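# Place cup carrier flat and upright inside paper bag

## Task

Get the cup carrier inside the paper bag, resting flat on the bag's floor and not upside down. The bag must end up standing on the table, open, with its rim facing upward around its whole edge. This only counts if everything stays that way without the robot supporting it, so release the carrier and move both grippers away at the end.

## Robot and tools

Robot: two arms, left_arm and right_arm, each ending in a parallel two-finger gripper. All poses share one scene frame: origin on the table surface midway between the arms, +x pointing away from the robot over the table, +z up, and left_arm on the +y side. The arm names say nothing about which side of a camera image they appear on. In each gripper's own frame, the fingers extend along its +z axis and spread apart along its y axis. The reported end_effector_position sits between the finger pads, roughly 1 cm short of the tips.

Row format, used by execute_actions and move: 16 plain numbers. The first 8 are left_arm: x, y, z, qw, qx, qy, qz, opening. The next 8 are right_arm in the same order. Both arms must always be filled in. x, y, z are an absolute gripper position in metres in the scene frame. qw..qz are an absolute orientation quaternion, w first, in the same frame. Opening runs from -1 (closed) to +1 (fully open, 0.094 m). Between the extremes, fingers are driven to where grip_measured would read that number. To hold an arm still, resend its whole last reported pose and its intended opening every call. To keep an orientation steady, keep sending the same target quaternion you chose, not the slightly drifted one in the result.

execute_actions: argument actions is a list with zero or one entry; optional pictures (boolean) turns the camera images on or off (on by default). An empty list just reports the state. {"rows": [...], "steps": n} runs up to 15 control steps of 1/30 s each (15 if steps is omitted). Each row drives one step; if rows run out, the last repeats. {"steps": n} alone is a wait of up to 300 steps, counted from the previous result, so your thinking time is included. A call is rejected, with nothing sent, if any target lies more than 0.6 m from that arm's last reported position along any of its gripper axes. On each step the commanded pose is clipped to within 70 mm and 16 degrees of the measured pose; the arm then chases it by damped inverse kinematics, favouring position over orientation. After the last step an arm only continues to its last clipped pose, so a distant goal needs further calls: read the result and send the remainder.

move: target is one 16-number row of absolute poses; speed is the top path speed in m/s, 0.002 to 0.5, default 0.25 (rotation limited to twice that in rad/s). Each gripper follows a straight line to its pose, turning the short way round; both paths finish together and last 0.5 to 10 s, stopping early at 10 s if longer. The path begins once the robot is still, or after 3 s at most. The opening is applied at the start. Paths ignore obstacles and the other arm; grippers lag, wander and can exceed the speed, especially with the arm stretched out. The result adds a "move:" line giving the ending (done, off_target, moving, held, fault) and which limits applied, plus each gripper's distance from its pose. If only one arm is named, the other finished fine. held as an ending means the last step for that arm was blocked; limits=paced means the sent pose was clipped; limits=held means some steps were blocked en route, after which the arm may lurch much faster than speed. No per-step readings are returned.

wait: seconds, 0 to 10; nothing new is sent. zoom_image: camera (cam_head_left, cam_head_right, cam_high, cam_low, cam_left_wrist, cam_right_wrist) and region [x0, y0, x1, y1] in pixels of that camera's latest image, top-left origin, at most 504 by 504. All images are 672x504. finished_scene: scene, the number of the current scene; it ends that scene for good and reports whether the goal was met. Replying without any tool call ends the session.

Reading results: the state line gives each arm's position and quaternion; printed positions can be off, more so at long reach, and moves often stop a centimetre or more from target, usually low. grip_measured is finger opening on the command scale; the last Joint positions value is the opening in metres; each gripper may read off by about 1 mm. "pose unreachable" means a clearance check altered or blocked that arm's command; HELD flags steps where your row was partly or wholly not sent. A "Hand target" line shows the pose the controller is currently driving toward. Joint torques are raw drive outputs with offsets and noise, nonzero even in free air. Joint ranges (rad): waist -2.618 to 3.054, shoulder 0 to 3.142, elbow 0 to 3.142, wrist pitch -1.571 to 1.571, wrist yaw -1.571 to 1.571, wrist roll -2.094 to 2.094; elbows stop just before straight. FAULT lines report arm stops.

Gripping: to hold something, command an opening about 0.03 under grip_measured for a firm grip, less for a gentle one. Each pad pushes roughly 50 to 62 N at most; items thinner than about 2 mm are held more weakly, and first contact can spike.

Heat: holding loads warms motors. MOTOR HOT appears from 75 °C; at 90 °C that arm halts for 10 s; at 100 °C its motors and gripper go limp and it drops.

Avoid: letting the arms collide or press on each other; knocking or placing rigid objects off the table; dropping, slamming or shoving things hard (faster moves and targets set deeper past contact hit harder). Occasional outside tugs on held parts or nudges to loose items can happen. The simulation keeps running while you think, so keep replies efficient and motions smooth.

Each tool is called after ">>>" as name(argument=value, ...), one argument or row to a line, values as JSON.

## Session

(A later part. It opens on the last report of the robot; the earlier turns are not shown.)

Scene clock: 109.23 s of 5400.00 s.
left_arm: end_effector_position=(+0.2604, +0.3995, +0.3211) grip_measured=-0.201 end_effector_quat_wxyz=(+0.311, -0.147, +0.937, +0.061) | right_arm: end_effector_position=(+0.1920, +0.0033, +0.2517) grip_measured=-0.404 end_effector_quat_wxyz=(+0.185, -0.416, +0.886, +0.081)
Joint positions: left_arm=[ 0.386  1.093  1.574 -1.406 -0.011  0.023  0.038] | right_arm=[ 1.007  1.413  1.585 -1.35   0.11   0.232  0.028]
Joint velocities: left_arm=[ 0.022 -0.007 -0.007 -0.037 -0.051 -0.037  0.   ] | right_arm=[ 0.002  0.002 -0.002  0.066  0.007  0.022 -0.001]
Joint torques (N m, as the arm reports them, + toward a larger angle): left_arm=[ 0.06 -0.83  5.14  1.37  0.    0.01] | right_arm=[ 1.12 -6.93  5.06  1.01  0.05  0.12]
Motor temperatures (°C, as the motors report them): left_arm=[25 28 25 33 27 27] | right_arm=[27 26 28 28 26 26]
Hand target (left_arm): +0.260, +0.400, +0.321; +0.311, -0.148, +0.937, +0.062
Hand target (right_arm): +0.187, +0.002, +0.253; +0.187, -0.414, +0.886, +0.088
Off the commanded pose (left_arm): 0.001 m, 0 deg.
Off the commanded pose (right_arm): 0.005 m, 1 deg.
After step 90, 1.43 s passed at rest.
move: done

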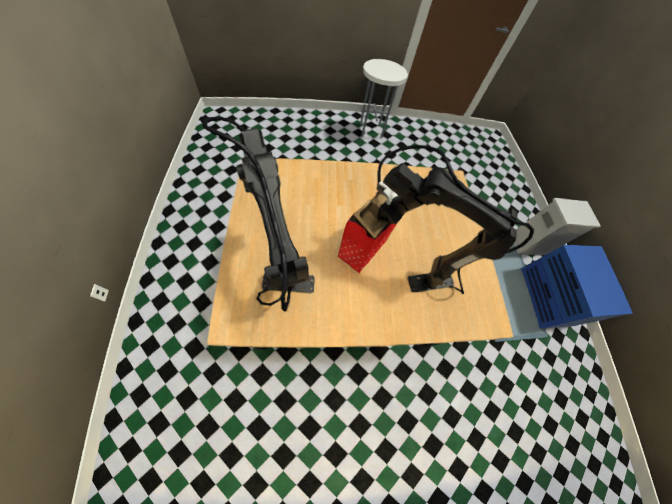

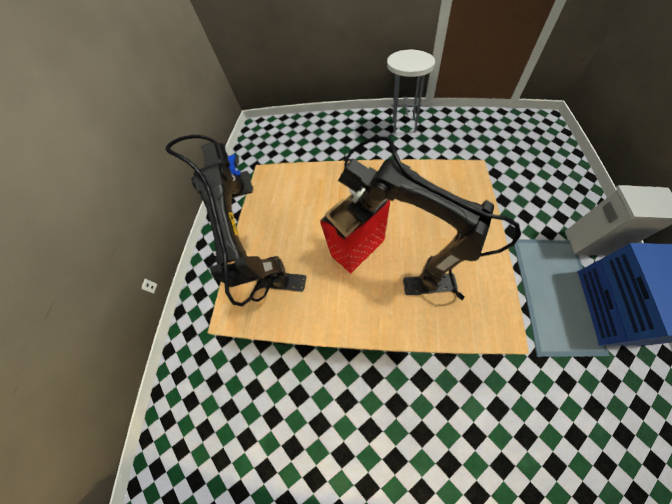

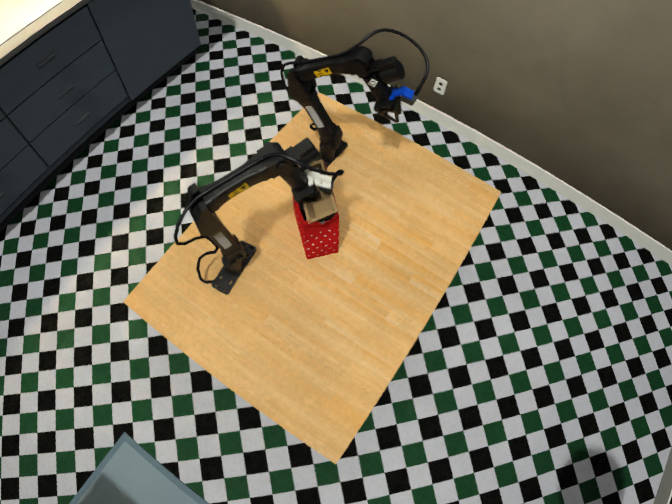

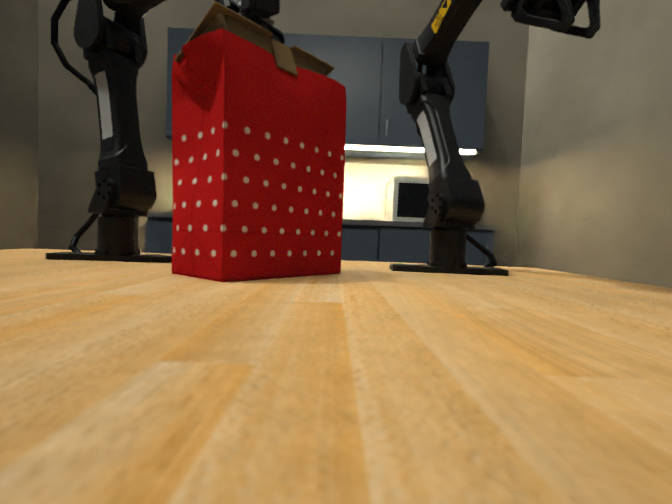

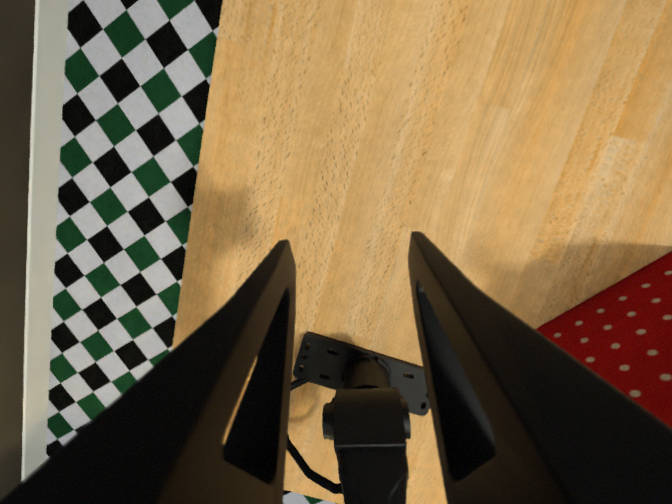

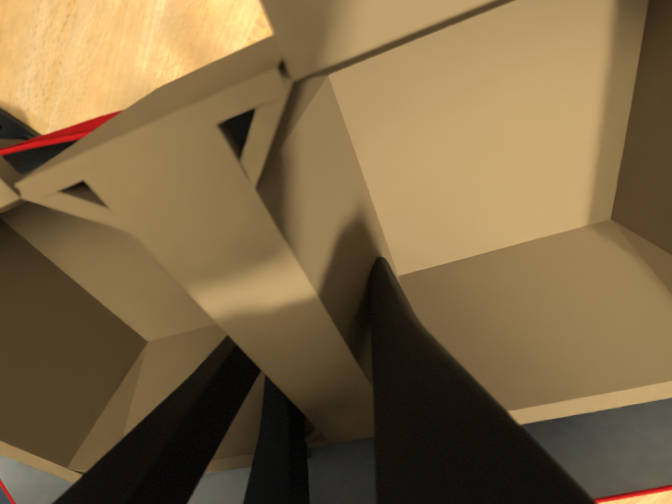

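>>> move(
  target=[0.26,0.4,0.321,0.311,-0.148,0.937,0.062,-0.2,0.187,0.002,0.305,0.2,-0.41,0.885,0.093,-0.47],
  speed=0.04,
)

>>> move(
  target=[0.26,0.4,0.321,0.311,-0.148,0.937,0.062,-0.2,0.176,-0.003,0.28,0.18,-0.40,0.895,0.08,-0.47],
  speed=0.02,
)

>>> zoom_image(
  camera="cam_high",
  region=[260,120,390,250],
)

>>> zoom_image(
  camera="cam_head_left",
  region=[320,150,440,270],
)

Scene clock: 127.77 s of 5400.00 s.
left_arm: end_effector_position=(+0.2604, +0.3995, +0.3211) grip_measured=-0.201 end_effector_quat_wxyz=(+0.311, -0.147, +0.937, +0.061) | right_arm: end_effector_position=(+0.1881, -0.0003, +0.3008) grip_measured=-0.405 end_effector_quat_wxyz=(+0.196, -0.409, +0.887, +0.093)
Joint positions: left_arm=[ 0.386  1.093  1.574 -1.406 -0.011  0.023  0.038] | right_arm=[ 1.014  1.463  1.837 -1.521  0.111  0.251  0.028]
Joint velocities: left_arm=[-0.007  0.012 -0.012  0.007 -0.037 -0.037 -0.   ] | right_arm=[-0.002 -0.007  0.007 -0.066  0.007 -0.066  0.   ]
Joint torques (N m, as the arm reports them, + toward a larger angle): left_arm=[ 0.1  -1.1   5.07  1.37  0.01 -0.01] | right_arm=[ 1.1  -3.71  9.1   0.93  0.17  0.05]
Motor temperatures (°C, as the motors report them): left_arm=[25 28 25 33 27 27] | right_arm=[27 26 28 28 26 26]
Hand target (left_arm): +0.260, +0.400, +0.321; +0.311, -0.148, +0.937, +0.062
Hand target (right_arm): +0.187, +0.003, +0.305; +0.200, -0.410, +0.885, +0.093
Off the commanded pose (left_arm): 0.001 m, 0 deg.
Off the commanded pose (right_arm): 0.005 m, 1 deg.
After step 90, 13.77 s passed at rest.
move: done

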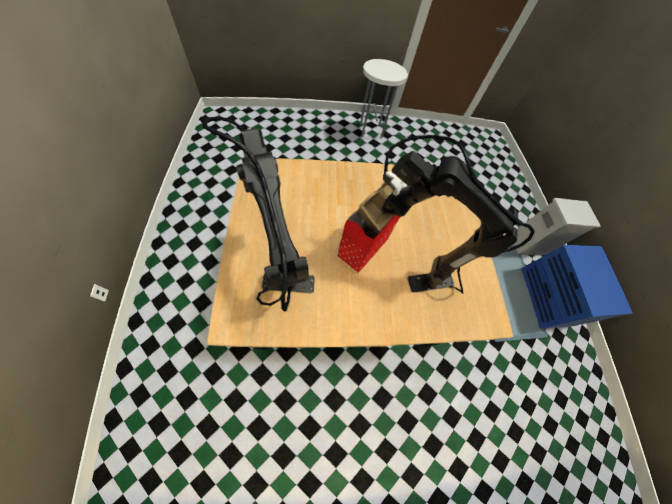

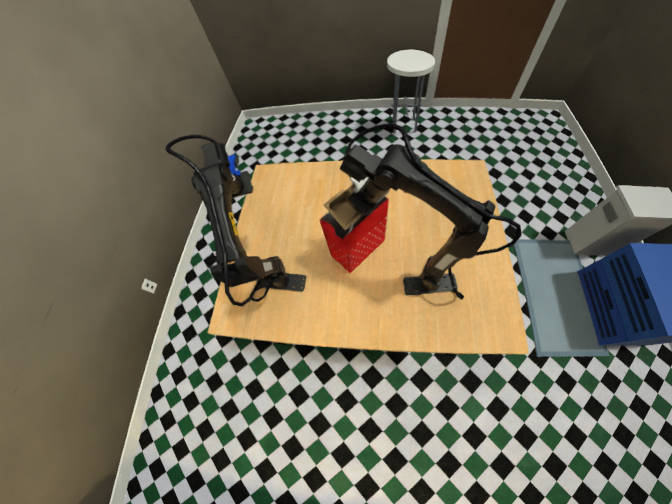

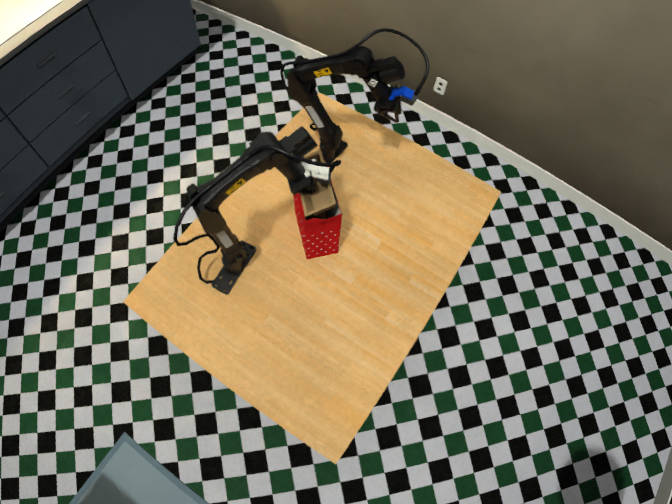

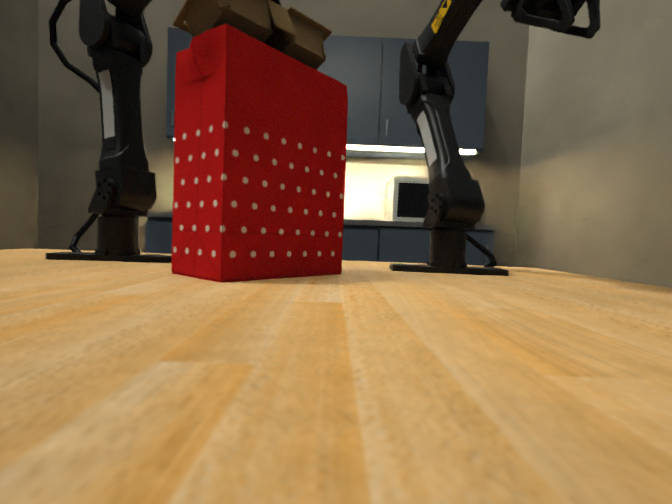

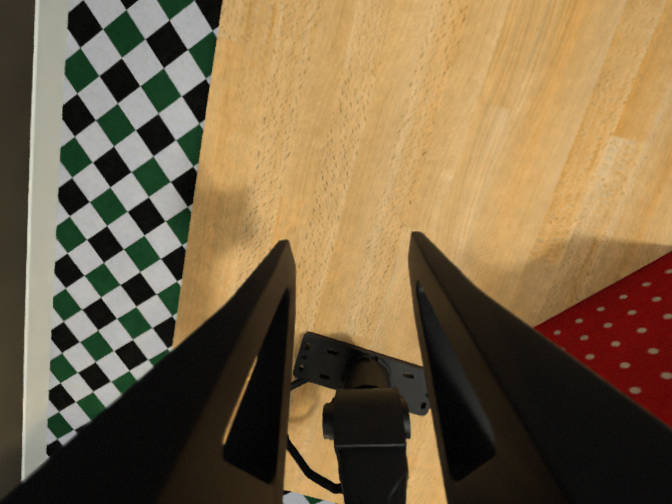

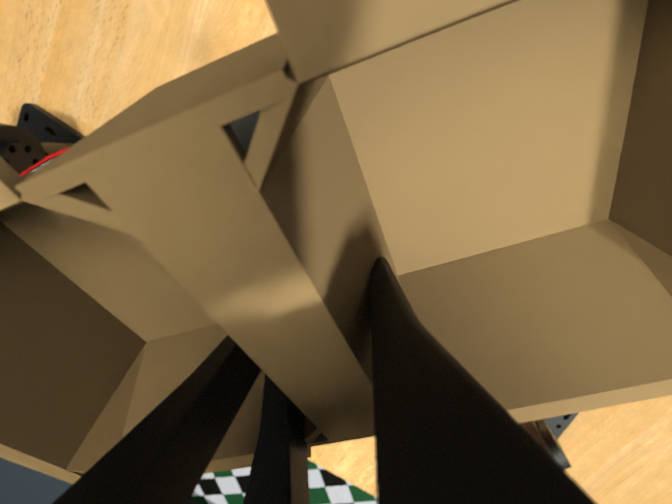

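Scene clock: 129.20 s of 5400.00 s.
left_arm: end_effector_position=(+0.2604, +0.3995, +0.3211) grip_measured=-0.201 end_effector_quat_wxyz=(+0.311, -0.147, +0.937, +0.061) | right_arm: end_effector_position=(+0.1762, -0.0033, +0.2732) grip_measured=-0.405 end_effector_quat_wxyz=(+0.160, -0.402, +0.899, +0.071)
Joint positions: left_arm=[ 0.386  1.093  1.574 -1.406 -0.011  0.023  0.038] | right_arm=[ 1.049  1.463  1.745 -1.52   0.115  0.314  0.028]
Joint velocities: left_arm=[-0.012  0.012  0.022 -0.007 -0.007  0.051 -0.001] | right_arm=[-0.002  0.012 -0.002  0.022 -0.037  0.007  0.001]
Joint torques (N m, as the arm reports them, + toward a larger angle): left_arm=[ 0.15 -0.96  5.12  1.34 -0.02  0.  ] | right_arm=[ 1.11 -7.5   5.39  1.07  0.27  0.02]
Motor temperatures (°C, as the motors report them): left_arm=[25 28 25 33 27 27] | right_arm=[27 26 28 28 26 26]
Hand target (left_arm): +0.260, +0.400, +0.321; +0.311, -0.148, +0.937, +0.062
Hand target (right_arm): +0.176, -0.004, +0.280; +0.180, -0.400, +0.895, +0.080
Off the commanded pose (left_arm): 0.001 m, 0 deg.
Off the commanded pose (right_arm): 0.007 m, 3 deg.
move: off_target (right_arm)

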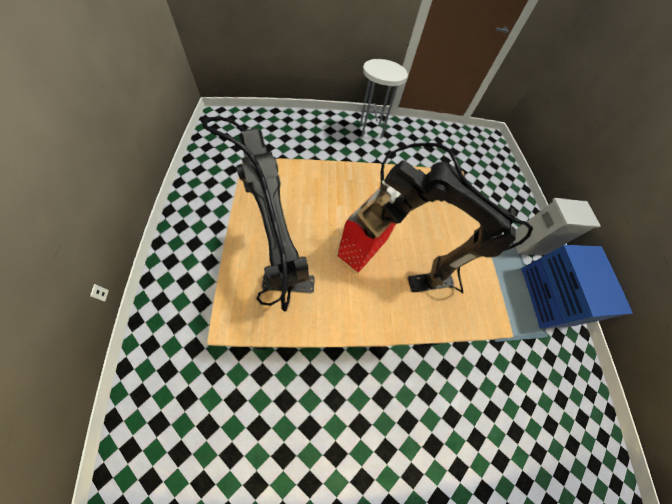

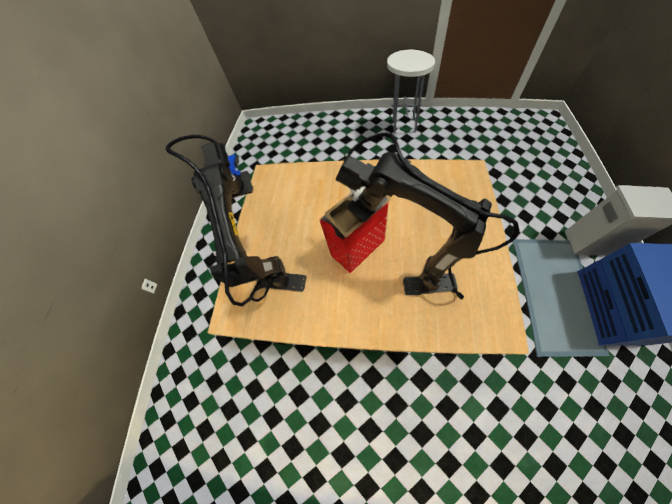

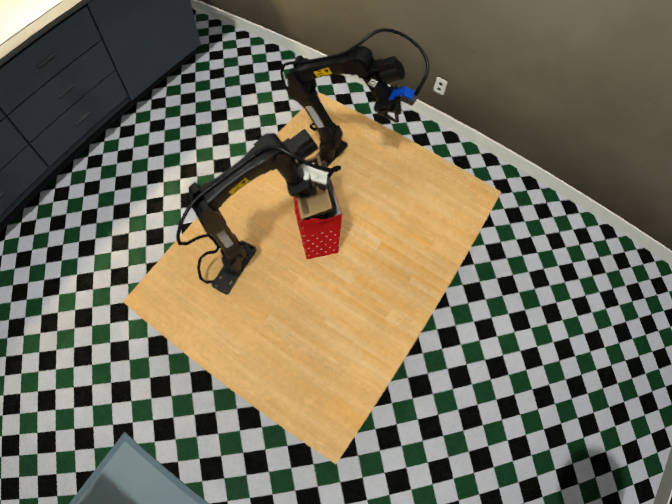

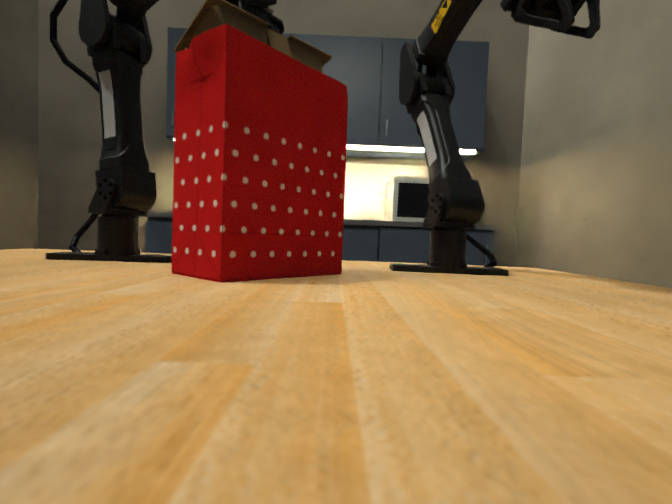

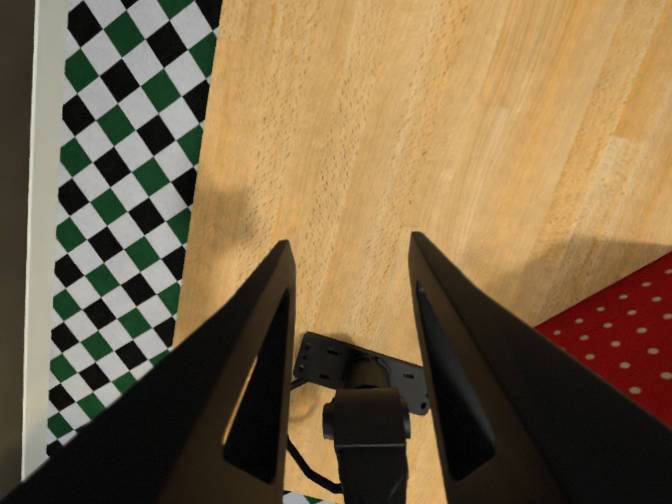

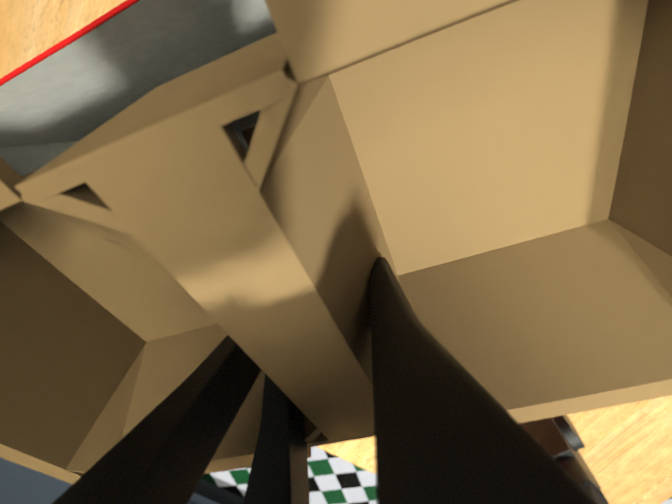

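Region (260, 120, 390, 250) of cam_high's 672x504 image, scaled by 3.877, with more detail than that image has.

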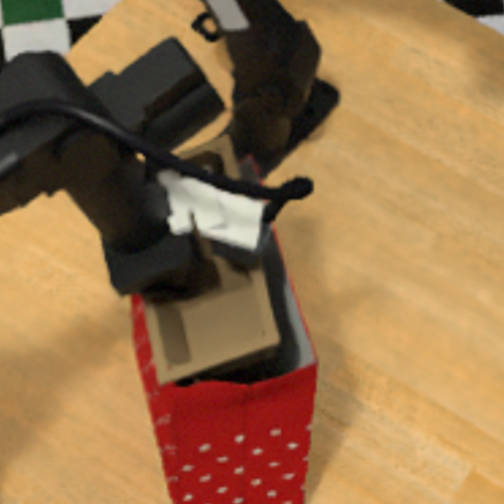

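Region (320, 150, 440, 270) of cam_head_left's 672x504 image, scaled by 4.200, with more detail than that image has.

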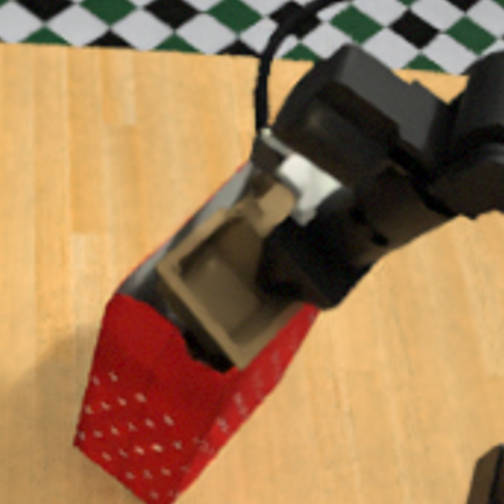

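>>> move(
  target=[0.26,0.4,0.321,0.311,-0.148,0.937,0.062,-0.2,0.176,0.009,0.30,0.12,-0.41,0.885,0.185,-0.47],
  speed=0.03,
)

>>> zoom_image(
  camera="cam_high",
  region=[260,120,390,250],
)

>>> zoom_image(
  camera="cam_head_left",
  region=[320,150,440,270],
)

Scene clock: 138.43 s of 5400.00 s.
left_arm: end_effector_position=(+0.2604, +0.3995, +0.3211) grip_measured=-0.201 end_effector_quat_wxyz=(+0.311, -0.147, +0.937, +0.061) | right_arm: end_effector_position=(+0.1730, +0.0068, +0.2968) grip_measured=-0.405 end_effector_quat_wxyz=(+0.119, -0.410, +0.886, +0.182)
Joint positions: left_arm=[ 0.386  1.093  1.574 -1.406 -0.011  0.023  0.038] | right_arm=[ 0.907  1.463  1.819 -1.519 -0.163  0.199  0.028]
Joint velocities: left_arm=[-0.007 -0.002  0.007 -0.022  0.022 -0.022  0.   ] | right_arm=[ 0.002 -0.012 -0.002  0.007  0.022  0.007  0.   ]
Joint torques (N m, as the arm reports them, + toward a larger angle): left_arm=[ 0.06 -0.98  5.09  1.38  0.    0.  ] | right_arm=[-1.08 -3.32  9.19  0.87 -0.21 -0.07]
Motor temperatures (°C, as the motors report them): left_arm=[25 28 25 33 27 27] | right_arm=[27 26 28 28 26 26]
Hand target (left_arm): +0.260, +0.400, +0.321; +0.311, -0.148, +0.937, +0.062
Hand target (right_arm): +0.176, +0.009, +0.301; +0.119, -0.410, +0.885, +0.186
Off the commanded pose (left_arm): 0.001 m, 0 deg.
Off the commanded pose (right_arm): 0.005 m, 0 deg.
After step 90, 1.93 s passed at rest.
move: done

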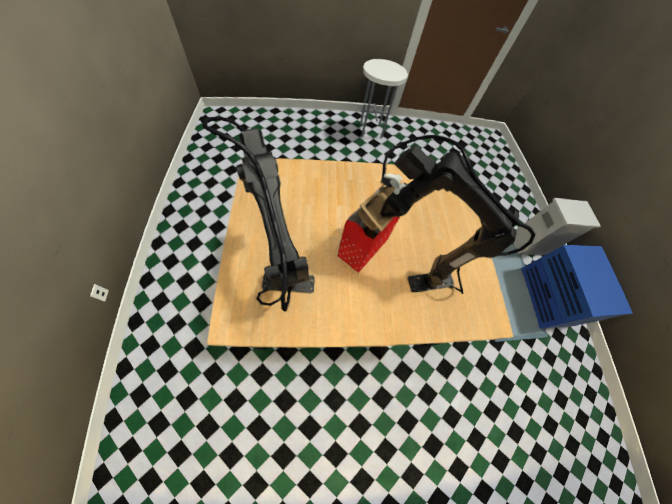

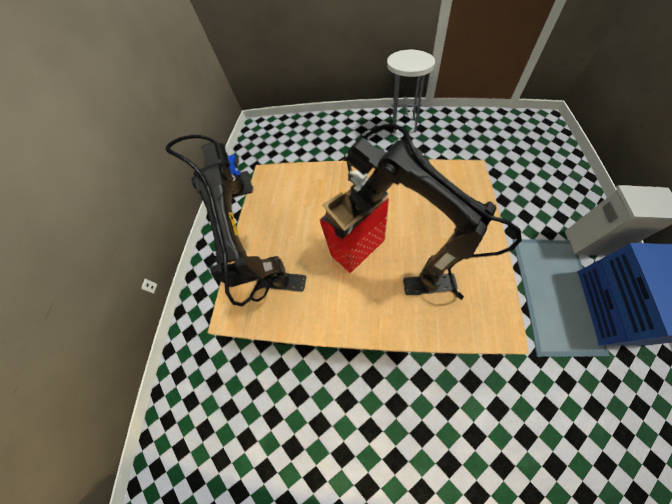

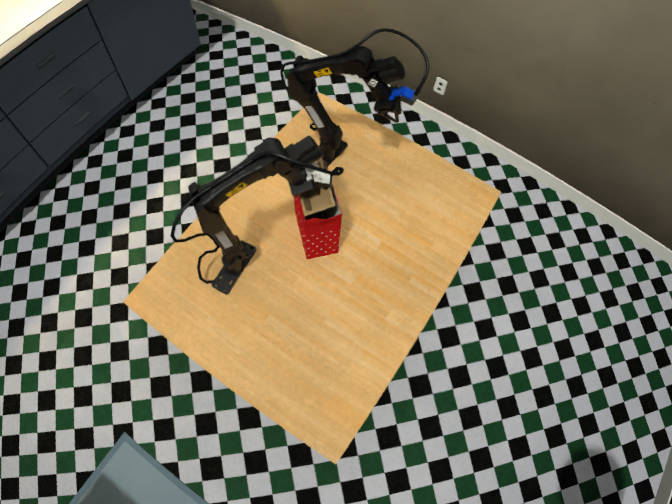

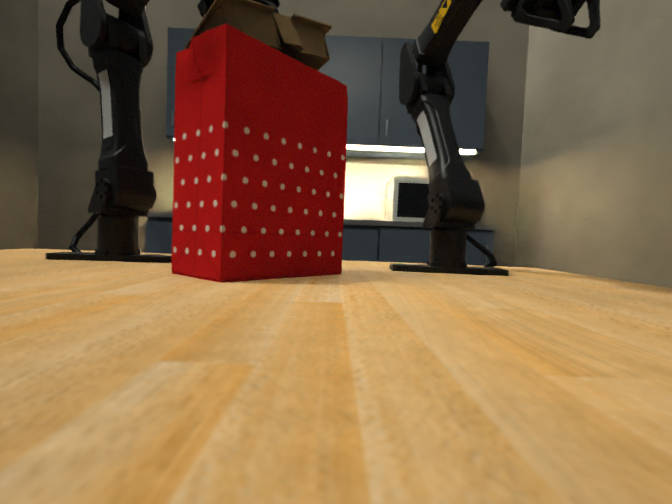

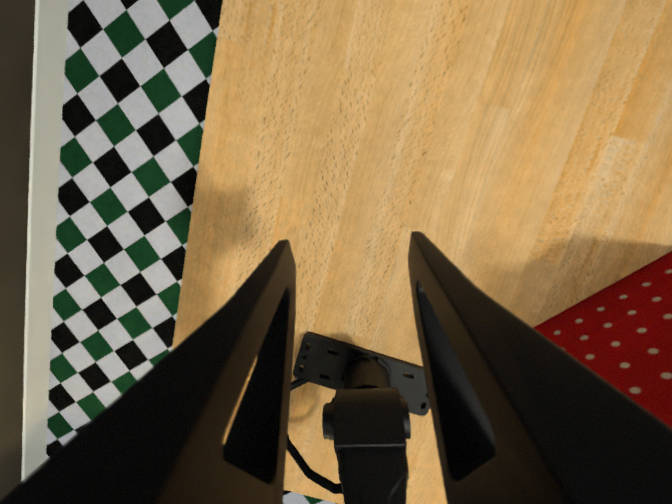

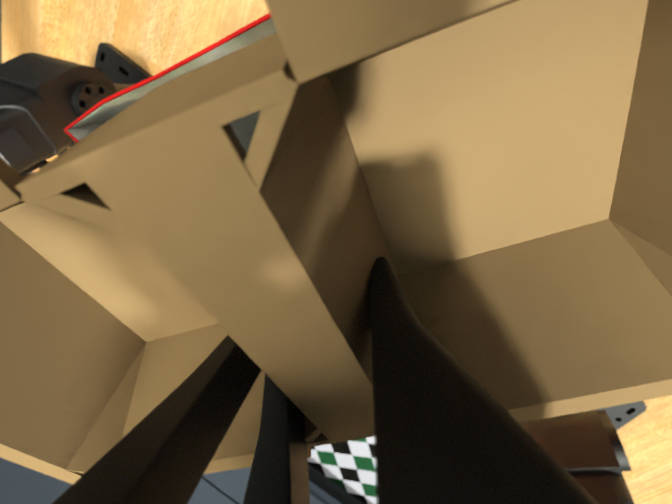

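Region (260, 120, 390, 250) of cam_high's 672x504 image, scaled by 3.877, with more detail than that image has.

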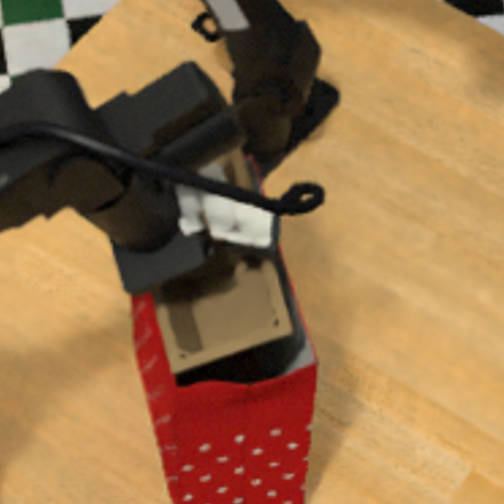

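Region (320, 150, 440, 270) of cam_head_left's 672x504 image, scaled by 4.200, with more detail than that image has.

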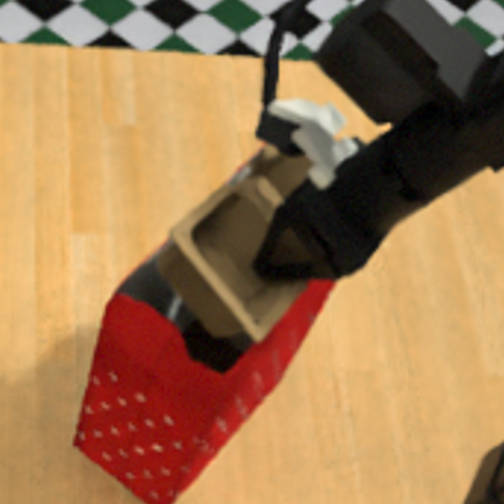

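>>> move(
  target=[0.26,0.4,0.321,0.311,-0.148,0.937,0.062,-0.2,0.177,0.014,0.278,0.12,-0.405,0.887,0.185,-0.47],
  speed=0.02,
)

>>> zoom_image(
  camera="cam_high",
  region=[260,120,390,250],
)

>>> zoom_image(
  camera="cam_head_right",
  region=[300,150,420,270],
)

Scene clock: 142.43 s of 5400.00 s.
left_arm: end_effector_position=(+0.2604, +0.3995, +0.3211) grip_measured=-0.201 end_effector_quat_wxyz=(+0.311, -0.147, +0.937, +0.061) | right_arm: end_effector_position=(+0.1761, +0.0128, +0.2738) grip_measured=-0.405 end_effector_quat_wxyz=(+0.107, -0.407, +0.890, +0.176)
Joint positions: left_arm=[ 0.386  1.093  1.574 -1.406 -0.011  0.023  0.038] | right_arm=[ 0.907  1.463  1.723 -1.448 -0.165  0.206  0.028]
Joint velocities: left_arm=[ 0.002 -0.002 -0.007  0.007 -0.081  0.007 -0.   ] | right_arm=[-0.002 -0.012  0.012 -0.051 -0.037 -0.037  0.   ]
Joint torques (N m, as the arm reports them, + toward a larger angle): left_arm=[ 0.04 -0.94  5.12  1.39  0.03  0.01] | right_arm=[-0.02 -6.93  5.33  1.18 -0.08  0.07]
Motor temperatures (°C, as the motors report them): left_arm=[25 28 25 34 27 27] | right_arm=[27 26 29 28 26 26]
Hand target (left_arm): +0.260, +0.400, +0.321; +0.311, -0.148, +0.937, +0.062
Hand target (right_arm): +0.177, +0.014, +0.278; +0.120, -0.405, +0.887, +0.185
Off the commanded pose (left_arm): 0.001 m, 0 deg.
Off the commanded pose (right_arm): 0.004 m, 2 deg.
move: done

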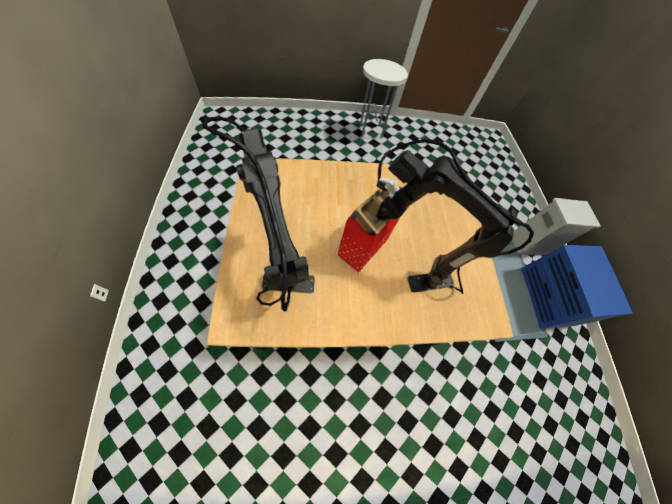

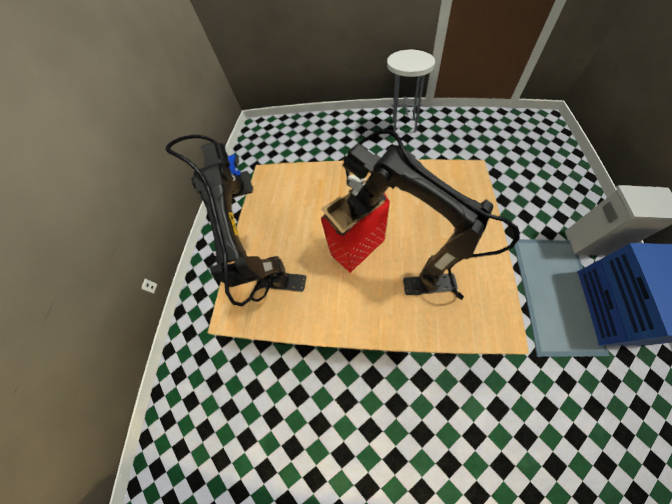

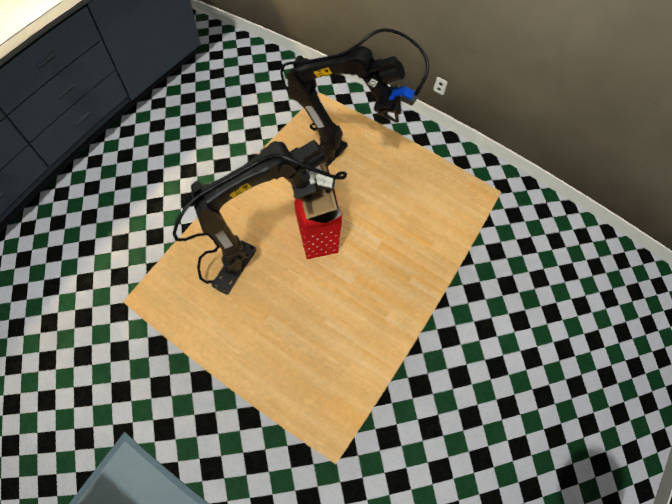

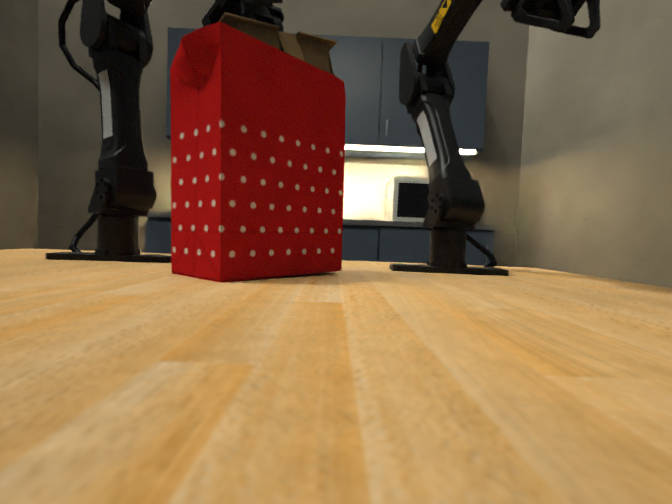

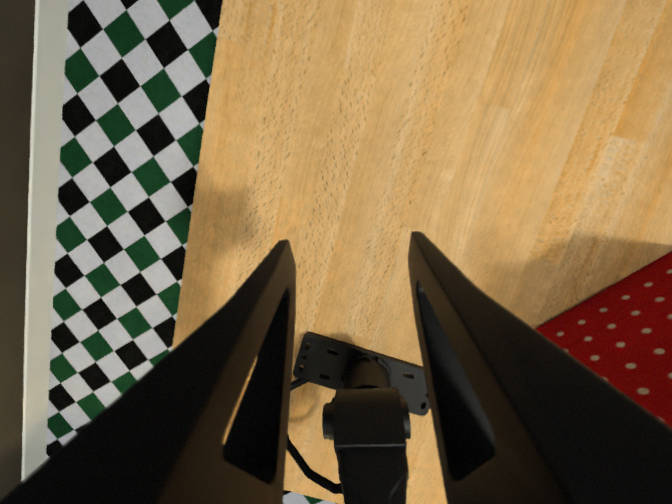

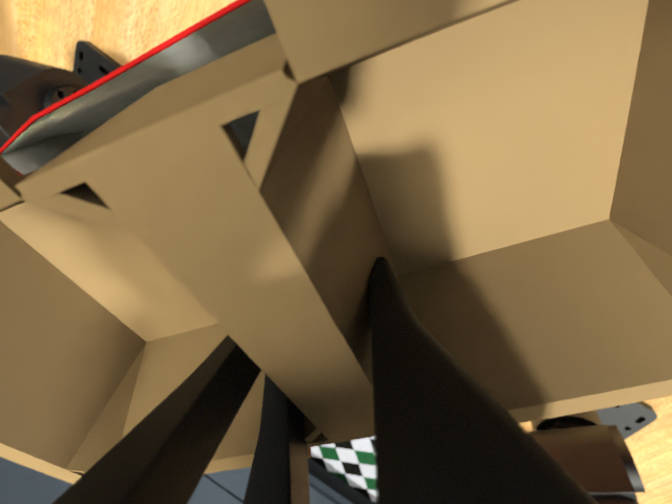

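Region (260, 120, 390, 250) of cam_high's 672x504 image, scaled by 3.877, with more detail than that image has.

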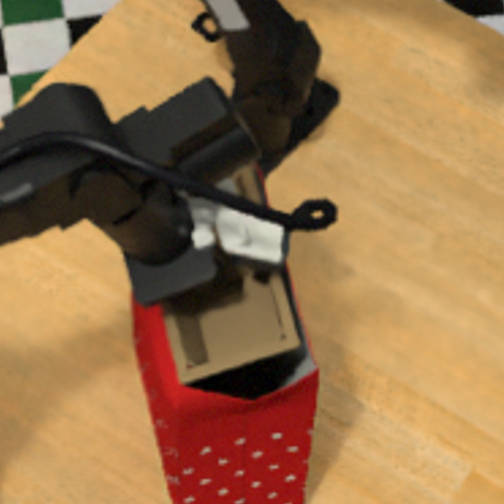

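Region (300, 150, 420, 270) of cam_head_right's 672x504 image, scaled by 4.200, with more detail than that image has.

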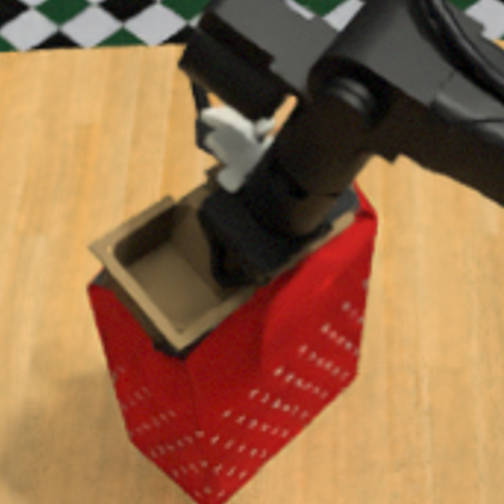

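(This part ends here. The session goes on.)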